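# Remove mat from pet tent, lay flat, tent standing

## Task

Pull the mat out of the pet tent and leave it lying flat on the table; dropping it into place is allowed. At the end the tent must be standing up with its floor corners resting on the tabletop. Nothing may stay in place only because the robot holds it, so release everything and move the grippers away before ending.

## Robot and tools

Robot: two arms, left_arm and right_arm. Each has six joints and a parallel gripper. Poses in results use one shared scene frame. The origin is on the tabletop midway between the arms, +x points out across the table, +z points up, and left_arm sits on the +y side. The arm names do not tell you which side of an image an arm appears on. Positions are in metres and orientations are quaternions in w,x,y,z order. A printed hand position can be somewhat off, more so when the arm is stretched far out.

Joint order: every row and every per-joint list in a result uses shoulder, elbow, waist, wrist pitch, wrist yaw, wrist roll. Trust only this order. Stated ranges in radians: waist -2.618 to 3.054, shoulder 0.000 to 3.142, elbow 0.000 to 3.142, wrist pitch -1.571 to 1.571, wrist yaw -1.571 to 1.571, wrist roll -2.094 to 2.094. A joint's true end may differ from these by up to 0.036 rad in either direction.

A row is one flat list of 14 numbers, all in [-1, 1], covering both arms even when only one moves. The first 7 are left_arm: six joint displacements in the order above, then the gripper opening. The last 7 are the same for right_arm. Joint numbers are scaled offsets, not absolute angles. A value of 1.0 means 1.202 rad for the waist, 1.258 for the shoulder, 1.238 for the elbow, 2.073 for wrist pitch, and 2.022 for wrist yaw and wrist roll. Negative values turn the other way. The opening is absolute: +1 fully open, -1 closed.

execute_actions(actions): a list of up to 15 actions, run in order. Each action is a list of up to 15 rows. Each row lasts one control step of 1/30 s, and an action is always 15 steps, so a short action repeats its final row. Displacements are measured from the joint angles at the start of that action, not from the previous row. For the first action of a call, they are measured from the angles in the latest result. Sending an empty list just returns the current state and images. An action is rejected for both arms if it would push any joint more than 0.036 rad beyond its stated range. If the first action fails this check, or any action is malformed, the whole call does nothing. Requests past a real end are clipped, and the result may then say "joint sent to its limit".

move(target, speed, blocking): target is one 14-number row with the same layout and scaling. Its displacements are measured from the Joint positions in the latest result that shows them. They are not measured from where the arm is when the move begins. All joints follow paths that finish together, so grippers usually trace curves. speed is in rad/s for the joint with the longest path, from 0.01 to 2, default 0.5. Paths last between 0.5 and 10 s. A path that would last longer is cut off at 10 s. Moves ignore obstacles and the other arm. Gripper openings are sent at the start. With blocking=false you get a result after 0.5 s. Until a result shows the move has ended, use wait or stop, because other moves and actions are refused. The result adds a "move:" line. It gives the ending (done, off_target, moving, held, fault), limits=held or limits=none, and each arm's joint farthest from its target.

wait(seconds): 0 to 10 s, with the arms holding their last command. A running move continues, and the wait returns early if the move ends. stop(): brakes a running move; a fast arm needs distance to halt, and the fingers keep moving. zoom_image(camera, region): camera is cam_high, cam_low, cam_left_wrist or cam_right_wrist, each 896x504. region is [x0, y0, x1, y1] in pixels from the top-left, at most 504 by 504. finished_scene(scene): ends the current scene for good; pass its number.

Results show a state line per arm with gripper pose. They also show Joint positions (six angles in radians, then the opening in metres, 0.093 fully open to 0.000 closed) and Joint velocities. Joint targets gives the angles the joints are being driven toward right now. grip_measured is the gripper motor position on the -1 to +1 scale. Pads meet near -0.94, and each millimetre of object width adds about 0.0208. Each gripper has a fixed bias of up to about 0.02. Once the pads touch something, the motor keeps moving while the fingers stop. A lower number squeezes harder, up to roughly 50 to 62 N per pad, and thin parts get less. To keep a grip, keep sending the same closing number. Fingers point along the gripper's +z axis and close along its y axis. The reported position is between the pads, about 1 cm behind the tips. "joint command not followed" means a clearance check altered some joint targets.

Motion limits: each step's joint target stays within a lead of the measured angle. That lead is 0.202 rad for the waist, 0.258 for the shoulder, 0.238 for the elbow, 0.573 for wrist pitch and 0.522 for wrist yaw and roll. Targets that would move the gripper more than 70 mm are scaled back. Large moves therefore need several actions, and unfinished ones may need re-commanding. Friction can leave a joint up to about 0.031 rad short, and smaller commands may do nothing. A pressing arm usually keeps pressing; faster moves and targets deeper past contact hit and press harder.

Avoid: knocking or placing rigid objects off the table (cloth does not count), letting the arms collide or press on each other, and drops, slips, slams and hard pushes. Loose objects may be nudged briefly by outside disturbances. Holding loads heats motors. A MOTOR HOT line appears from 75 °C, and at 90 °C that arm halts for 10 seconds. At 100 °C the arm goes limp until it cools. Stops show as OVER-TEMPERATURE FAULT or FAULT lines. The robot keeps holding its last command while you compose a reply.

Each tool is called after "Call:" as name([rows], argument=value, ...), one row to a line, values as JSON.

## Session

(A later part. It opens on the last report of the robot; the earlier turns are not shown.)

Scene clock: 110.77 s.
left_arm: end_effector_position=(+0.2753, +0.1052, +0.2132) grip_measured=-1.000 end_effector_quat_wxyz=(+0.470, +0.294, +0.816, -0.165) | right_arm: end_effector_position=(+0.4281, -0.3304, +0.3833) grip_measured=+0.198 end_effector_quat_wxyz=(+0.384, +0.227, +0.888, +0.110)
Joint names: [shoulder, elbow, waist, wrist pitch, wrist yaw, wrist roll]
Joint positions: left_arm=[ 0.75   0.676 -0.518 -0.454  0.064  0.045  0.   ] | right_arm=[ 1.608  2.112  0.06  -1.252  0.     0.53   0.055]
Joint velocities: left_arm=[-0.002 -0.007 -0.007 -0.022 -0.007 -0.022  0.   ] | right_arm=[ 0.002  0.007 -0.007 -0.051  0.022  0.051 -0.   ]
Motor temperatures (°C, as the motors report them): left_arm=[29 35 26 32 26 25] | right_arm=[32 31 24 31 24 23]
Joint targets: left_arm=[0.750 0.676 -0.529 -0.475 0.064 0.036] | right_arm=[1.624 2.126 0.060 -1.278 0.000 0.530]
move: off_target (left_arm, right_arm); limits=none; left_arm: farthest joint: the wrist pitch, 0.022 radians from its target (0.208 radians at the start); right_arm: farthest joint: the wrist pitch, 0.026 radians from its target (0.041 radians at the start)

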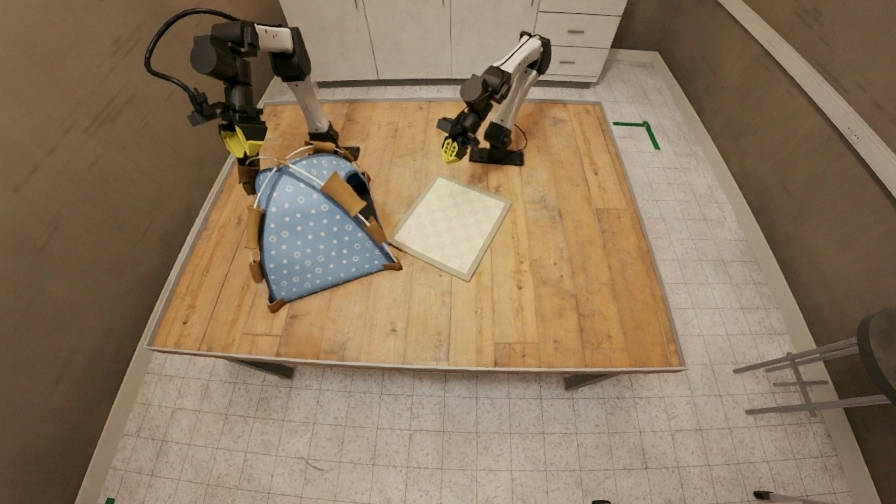

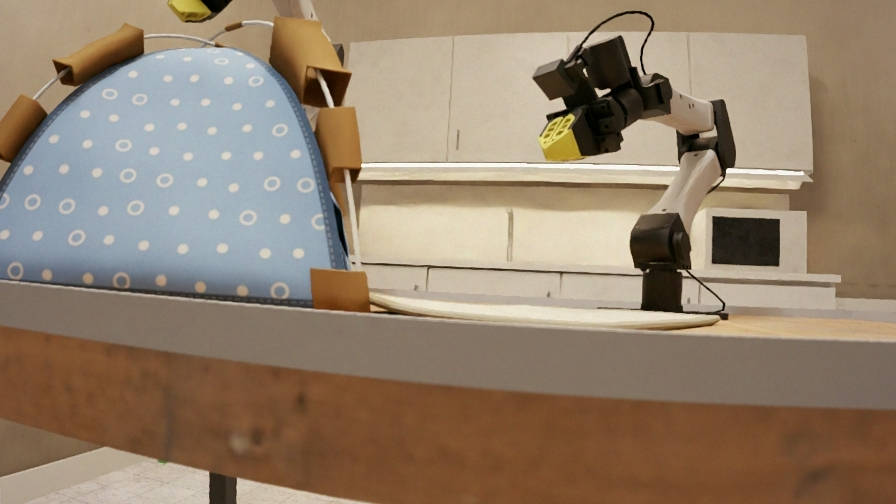

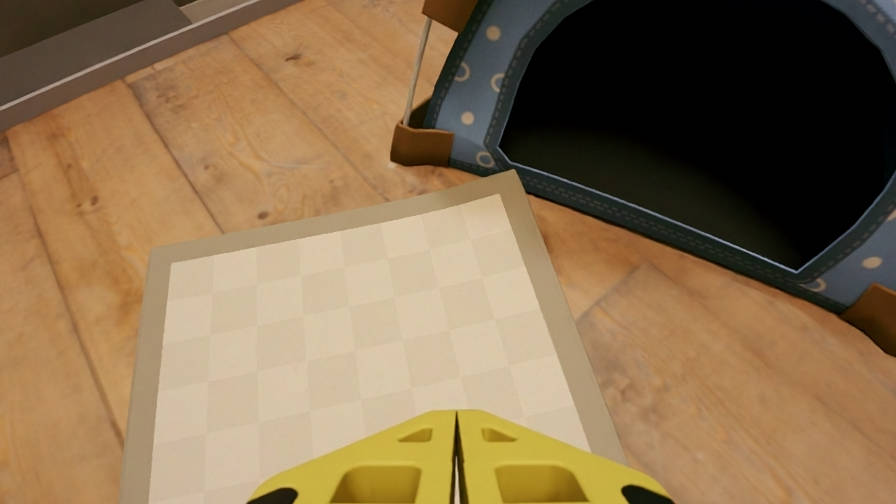

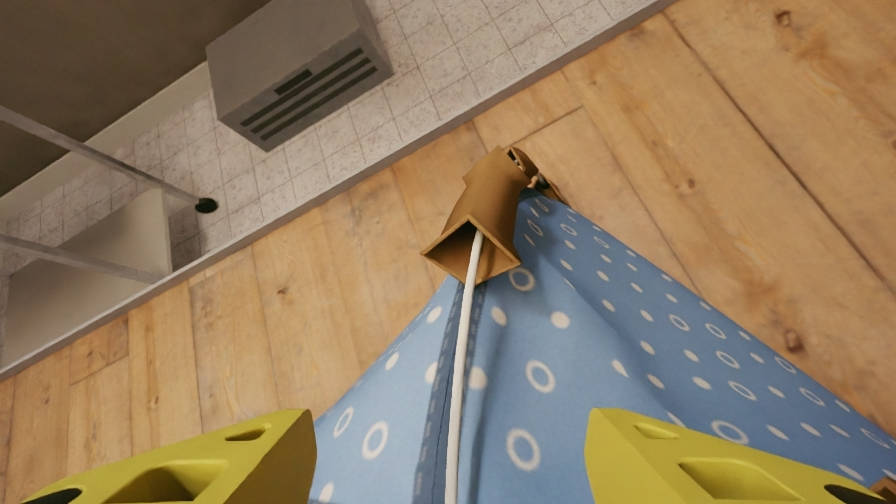

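The corner is indeed on the lip; slide the tent away.

Call:
move(target=[0,0,0,0,0,0,-1,0.2,0,0,-0.015,0,0,0.2], speed=0.3)

Call:
execute_actions([
  [[0,0,0,0,0,0,-1,0,0,0,0,0,0,-1]],
])

Call:
move(target=[0,0,0,0,0,0,-1,0,0,-0.13,0,0,-0.05,-1], speed=0.15)

Call:
execute_actions([
  [[0,0,0,0,0,0,-1,0,0,0,0,0,0,0.2]],
])

Call:
move(target=[0,0,0,0,0,0,-1,-0.4,0,0,0,0,0,0.2])

Scene clock: 116.17 s.
left_arm: end_effector_position=(+0.2753, +0.1052, +0.2132) grip_measured=-1.000 end_effector_quat_wxyz=(+0.470, +0.293, +0.816, -0.165) | right_arm: end_effector_position=(+0.4796, -0.3289, +0.2863) grip_measured=+0.198 end_effector_quat_wxyz=(+0.273, +0.238, +0.929, +0.078)
Joint names: [shoulder, elbow, waist, wrist pitch, wrist yaw, wrist roll]
Joint positions: left_arm=[ 0.75   0.676 -0.518 -0.454  0.064  0.044  0.   ] | right_arm=[ 1.847  2.112  0.06  -1.26   0.     0.53   0.055]
Joint velocities: left_arm=[-0.002 -0.017 -0.022  0.022  0.051  0.081  0.   ] | right_arm=[-0.002 -0.002 -0.002 -0.022 -0.066 -0.051 -0.   ]
Motor temperatures (°C, as the motors report them): left_arm=[28 35 26 33 26 25] | right_arm=[31 31 24 31 24 23]
Joint targets: left_arm=[0.750 0.676 -0.518 -0.453 0.064 0.045] | right_arm=[1.860 2.112 0.060 -1.283 0.000 0.530]
move: off_target (right_arm); limits=none; left_arm: farthest joint: the wrist roll, 0.001 radians from its target (0.001 radians at the start); right_arm: farthest joint: the wrist pitch, 0.023 radians from its target (0.031 radians at the start)

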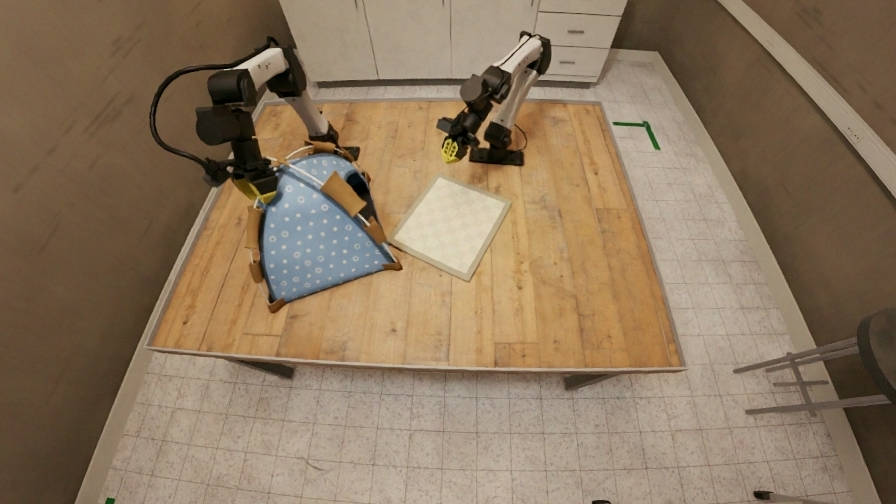

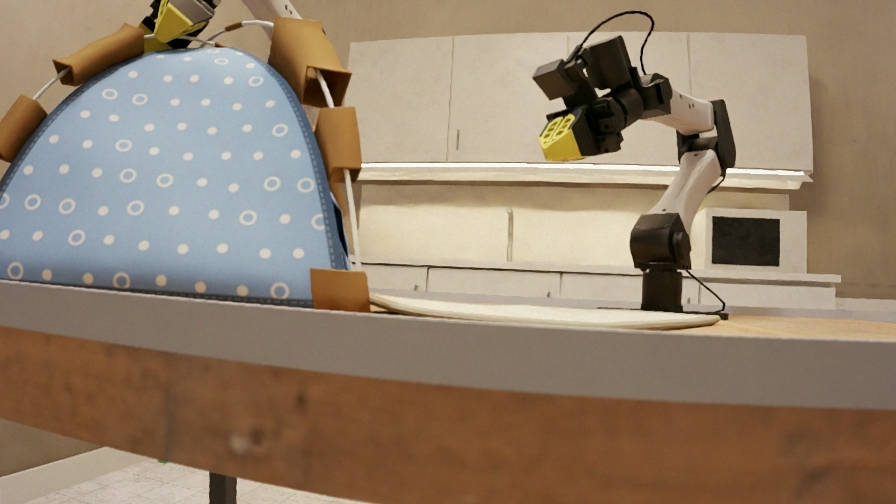

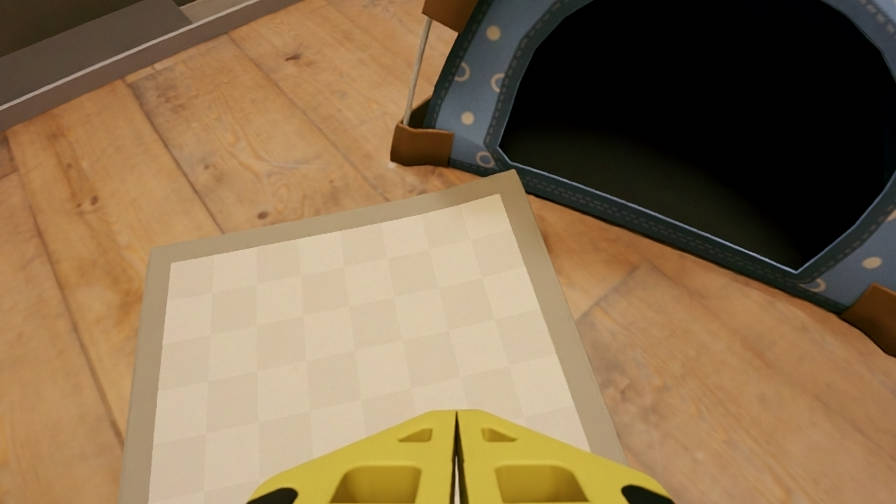

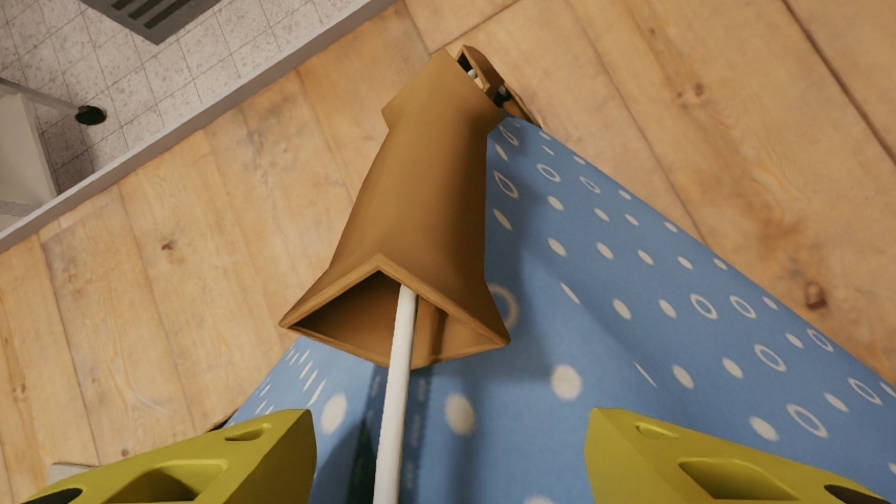

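Scene clock: 116.67 s.
left_arm: end_effector_position=(+0.2753, +0.1052, +0.2132) grip_measured=-1.000 end_effector_quat_wxyz=(+0.470, +0.293, +0.816, -0.165) | right_arm: end_effector_position=(+0.4801, -0.3289, +0.2866) grip_measured=-0.977 end_effector_quat_wxyz=(+0.274, +0.237, +0.929, +0.079)
Joint names: [shoulder, elbow, waist, wrist pitch, wrist yaw, wrist roll]
Joint positions: left_arm=[ 0.75   0.676 -0.518 -0.454  0.064  0.044  0.   ] | right_arm=[ 1.847  2.112  0.06  -1.258  0.     0.53   0.   ]
Joint velocities: left_arm=[ 0.002 -0.017 -0.012  0.037  0.007 -0.022  0.   ] | right_arm=[-0.007 -0.007  0.007 -0.022 -0.022  0.037  0.   ]
Motor temperatures (°C, as the motors report them): left_arm=[28 35 26 33 26 25] | right_arm=[31 31 24 31 24 23]
Joint targets: left_arm=[0.750 0.676 -0.518 -0.454 0.064 0.044] | right_arm=[1.847 2.112 0.060 -1.260 0.000 0.530]

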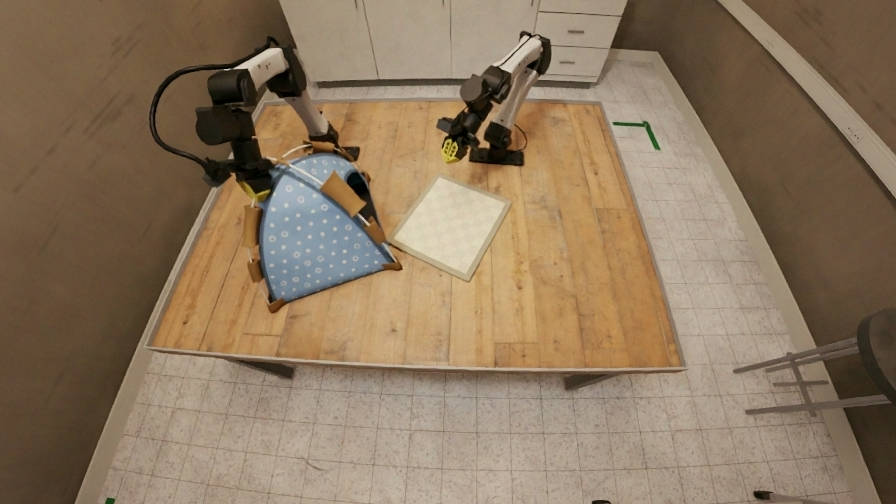

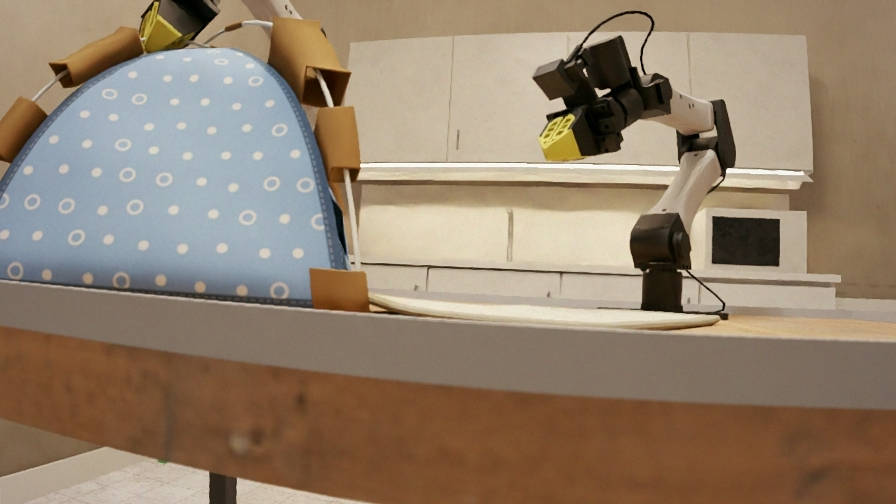

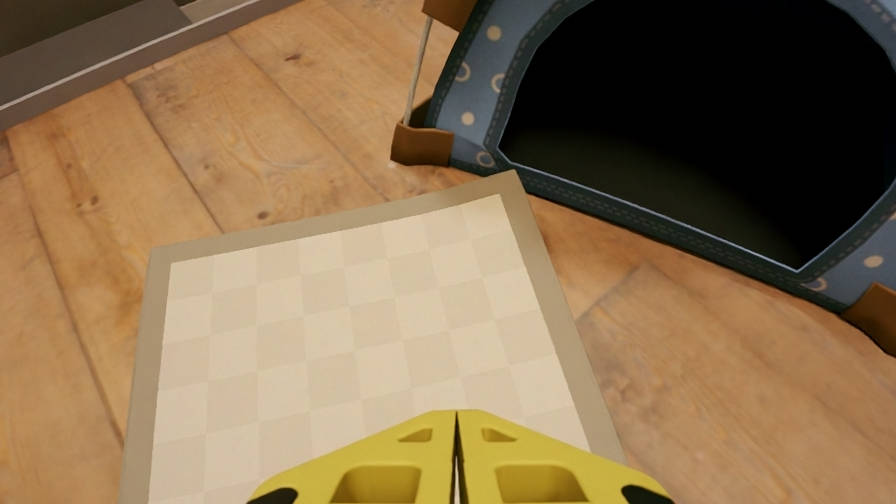

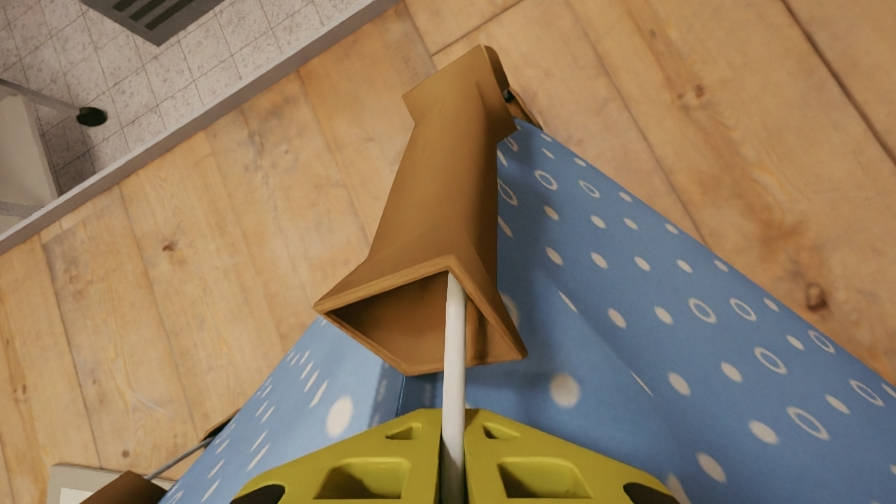

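Scene clock: 118.20 s.
left_arm: end_effector_position=(+0.2753, +0.1052, +0.2132) grip_measured=-1.000 end_effector_quat_wxyz=(+0.470, +0.293, +0.816, -0.165) | right_arm: end_effector_position=(+0.4772, -0.3950, +0.2866) grip_measured=-0.977 end_effector_quat_wxyz=(+0.282, +0.265, +0.921, +0.046)
Joint names: [shoulder, elbow, waist, wrist pitch, wrist yaw, wrist roll]
Joint positions: left_arm=[ 0.75   0.676 -0.518 -0.454  0.064  0.044  0.   ] | right_arm=[ 1.847  2.112 -0.089 -1.258  0.     0.441  0.   ]
Joint velocities: left_arm=[-0.007 -0.007  0.007 -0.037  0.022  0.037  0.   ] | right_arm=[-0.017 -0.017 -0.017 -0.095 -0.081 -0.022  0.   ]
Motor temperatures (°C, as the motors report them): left_arm=[28 36 26 33 26 25] | right_arm=[32 31 24 31 24 23]
Joint targets: left_arm=[0.750 0.676 -0.518 -0.454 0.064 0.044] | right_arm=[1.847 2.112 -0.097 -1.258 0.000 0.429]
move: done; limits=none; left_arm: farthest joint: the waist, 0.000 radians from its target (0.000 radians at the start); right_arm: farthest joint: the wrist roll, 0.013 radians from its target (0.101 radians at the start)

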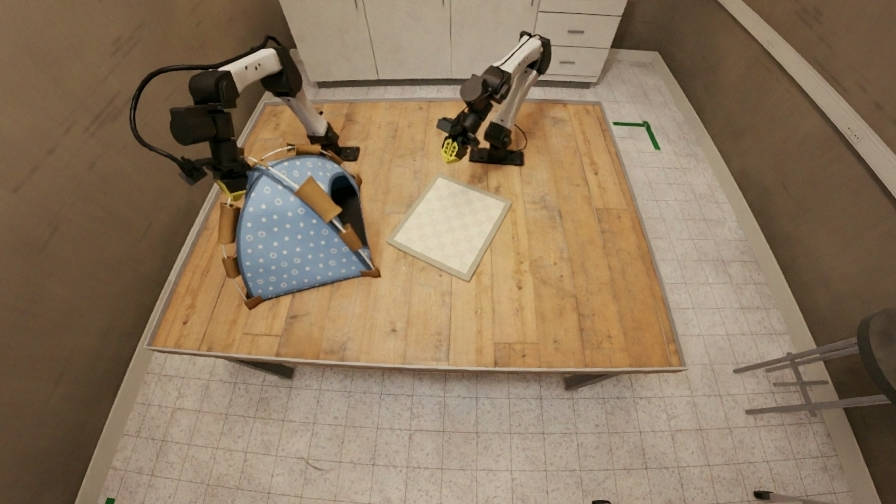

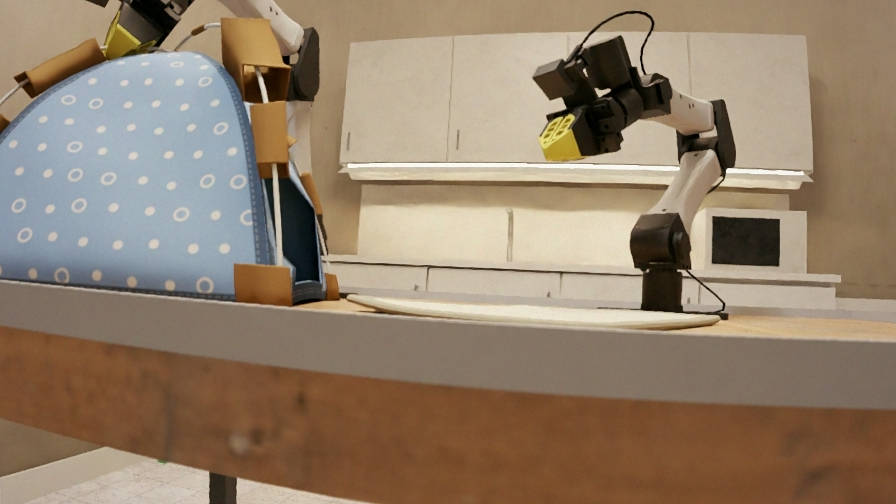

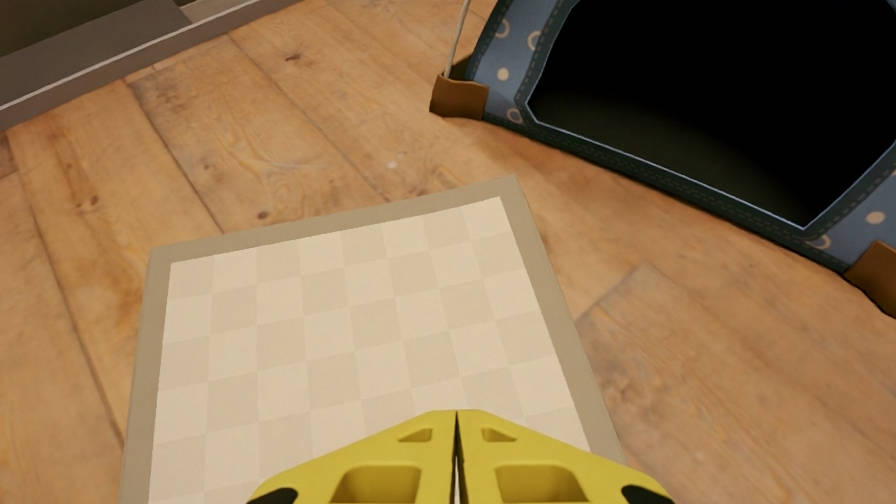

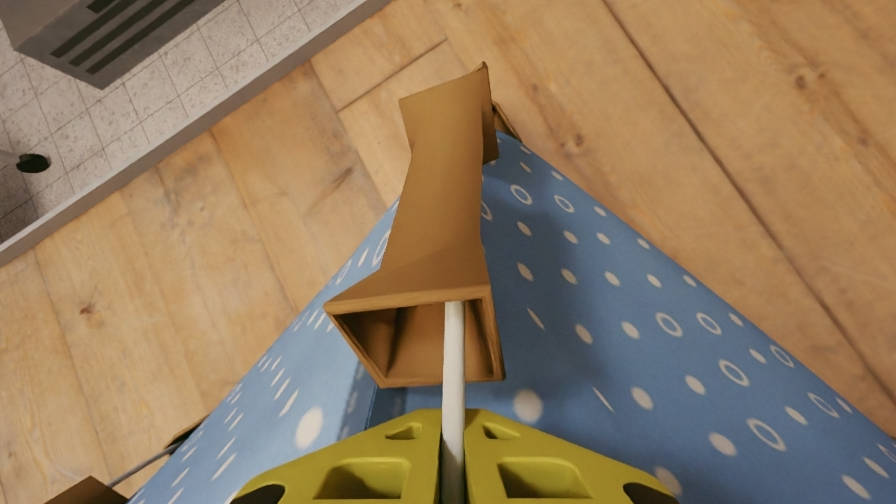

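Scene clock: 118.70 s.
left_arm: end_effector_position=(+0.2753, +0.1052, +0.2132) grip_measured=-1.000 end_effector_quat_wxyz=(+0.470, +0.293, +0.816, -0.165) | right_arm: end_effector_position=(+0.4773, -0.3950, +0.2867) grip_measured=+0.198 end_effector_quat_wxyz=(+0.282, +0.265, +0.921, +0.046)
Joint names: [shoulder, elbow, waist, wrist pitch, wrist yaw, wrist roll]
Joint positions: left_arm=[ 0.75   0.676 -0.518 -0.454  0.064  0.044  0.   ] | right_arm=[ 1.847  2.112 -0.089 -1.257  0.     0.441  0.055]
Joint velocities: left_arm=[ 0.002  0.007 -0.017 -0.007 -0.022  0.037  0.   ] | right_arm=[ 0.002 -0.007 -0.002  0.007 -0.007  0.007 -0.002]
Motor temperatures (°C, as the motors report them): left_arm=[28 36 26 33 26 25] | right_arm=[32 31 24 31 24 23]
Joint targets: left_arm=[0.750 0.676 -0.518 -0.454 0.064 0.044] | right_arm=[1.847 2.112 -0.089 -1.257 0.000 0.441]

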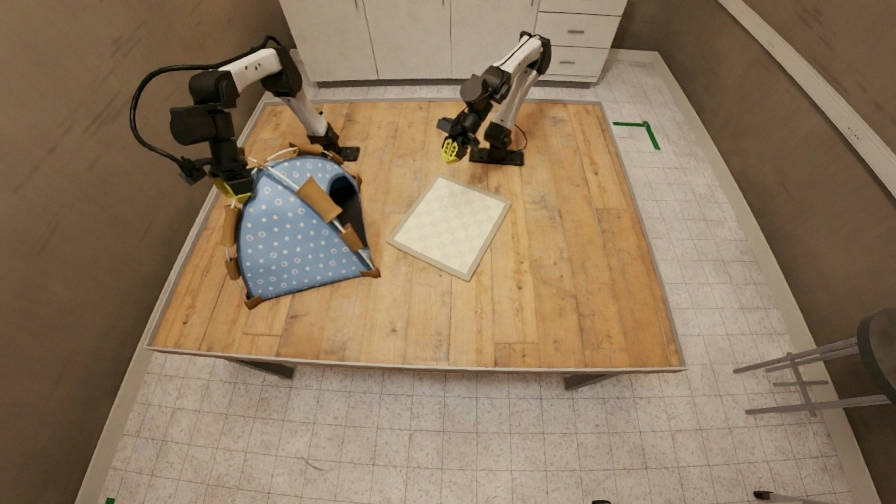

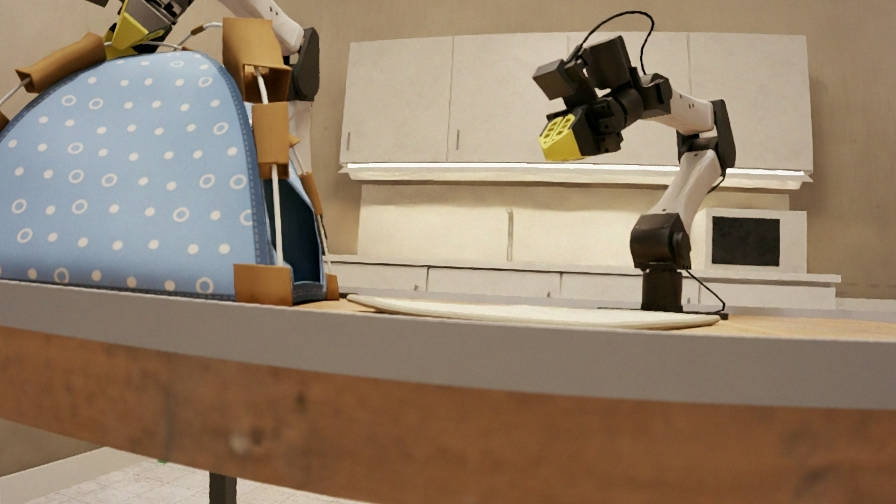

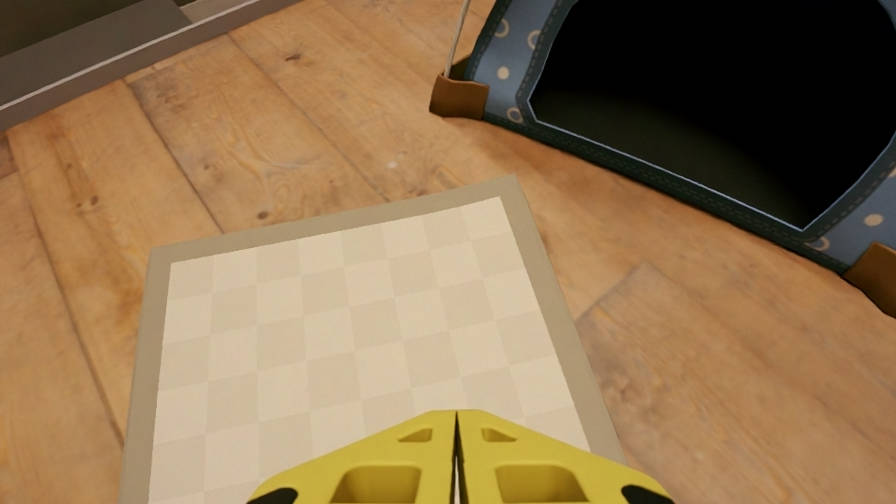

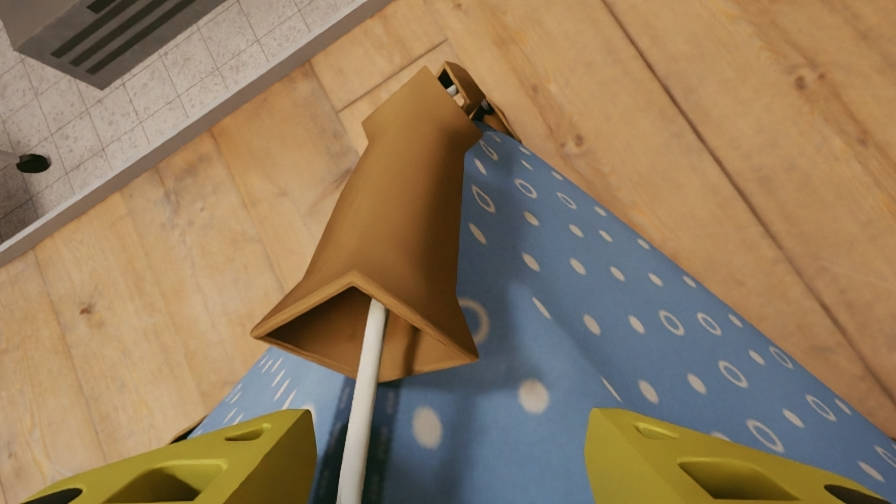

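Scene clock: 120.13 s.
left_arm: end_effector_position=(+0.2753, +0.1052, +0.2132) grip_measured=-1.000 end_effector_quat_wxyz=(+0.470, +0.293, +0.816, -0.165) | right_arm: end_effector_position=(+0.3416, -0.3787, +0.4731) grip_measured=+0.198 end_effector_quat_wxyz=(+0.513, +0.236, +0.821, +0.083)
Joint names: [shoulder, elbow, waist, wrist pitch, wrist yaw, wrist roll]
Joint positions: left_arm=[ 0.75   0.676 -0.518 -0.454  0.064  0.044  0.   ] | right_arm=[ 1.34   2.112 -0.089 -1.249  0.     0.441  0.055]
Joint velocities: left_arm=[ 0.012  0.007 -0.007  0.007 -0.022  0.037  0.   ] | right_arm=[-0.007  0.002  0.012  0.037  0.051  0.037  0.001]
Motor temperatures (°C, as the motors report them): left_arm=[28 36 26 34 26 25] | right_arm=[32 31 24 31 24 23]
Joint targets: left_arm=[0.750 0.676 -0.518 -0.454 0.064 0.044] | right_arm=[1.344 2.112 -0.089 -1.257 0.000 0.441]
move: done; limits=none; left_arm: farthest joint: the waist, 0.000 radians from its target (0.000 radians at the start); right_arm: farthest joint: the wrist pitch, 0.008 radians from its target (0.000 radians at the start)

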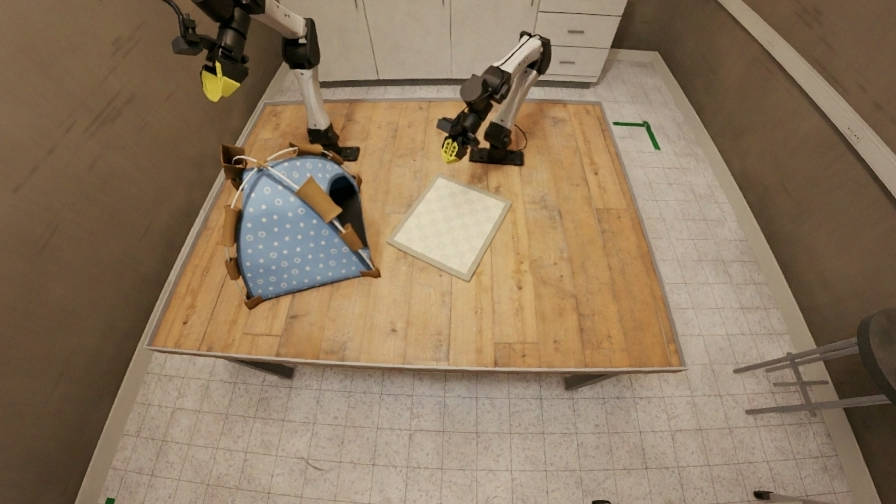

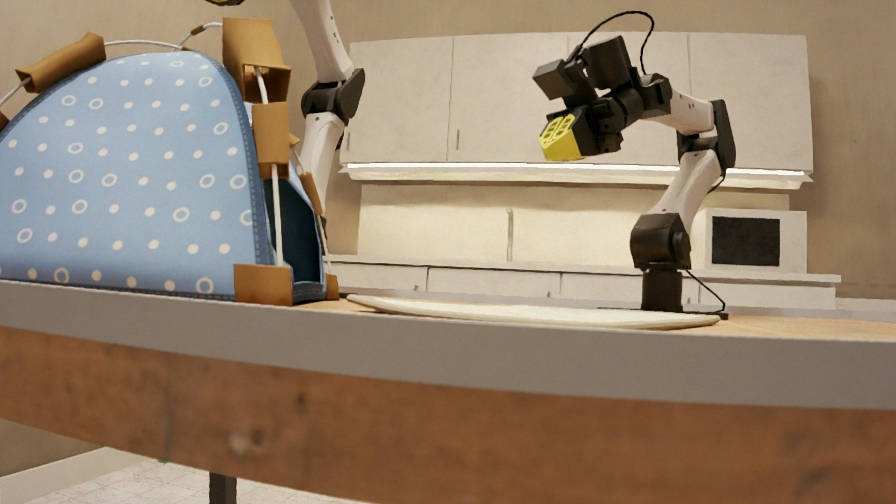

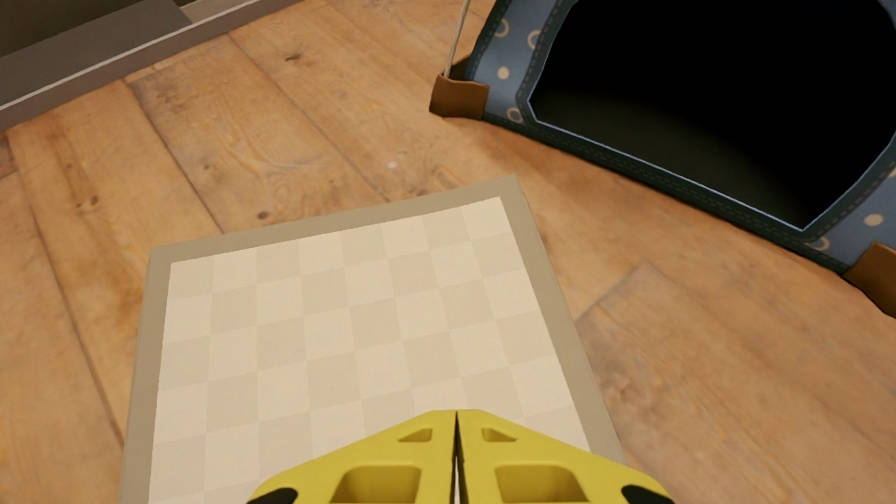

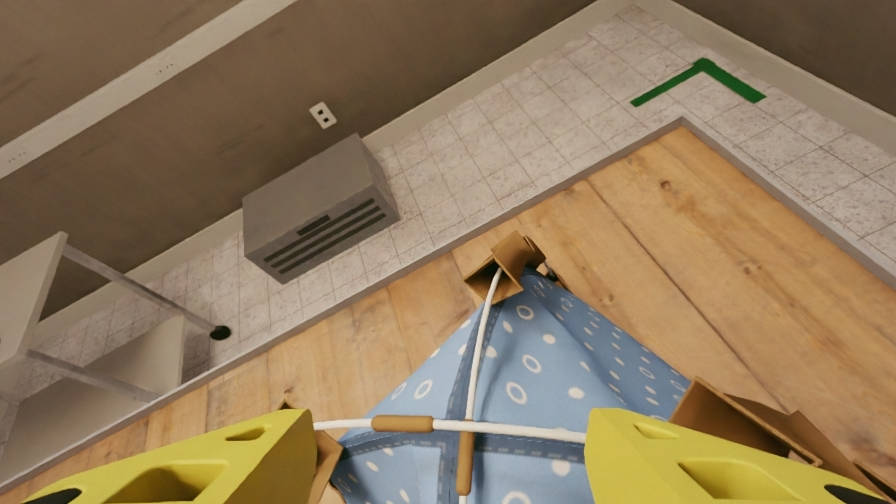

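Call:
finished_scene(scene=1)

The scene is finished: the task was done.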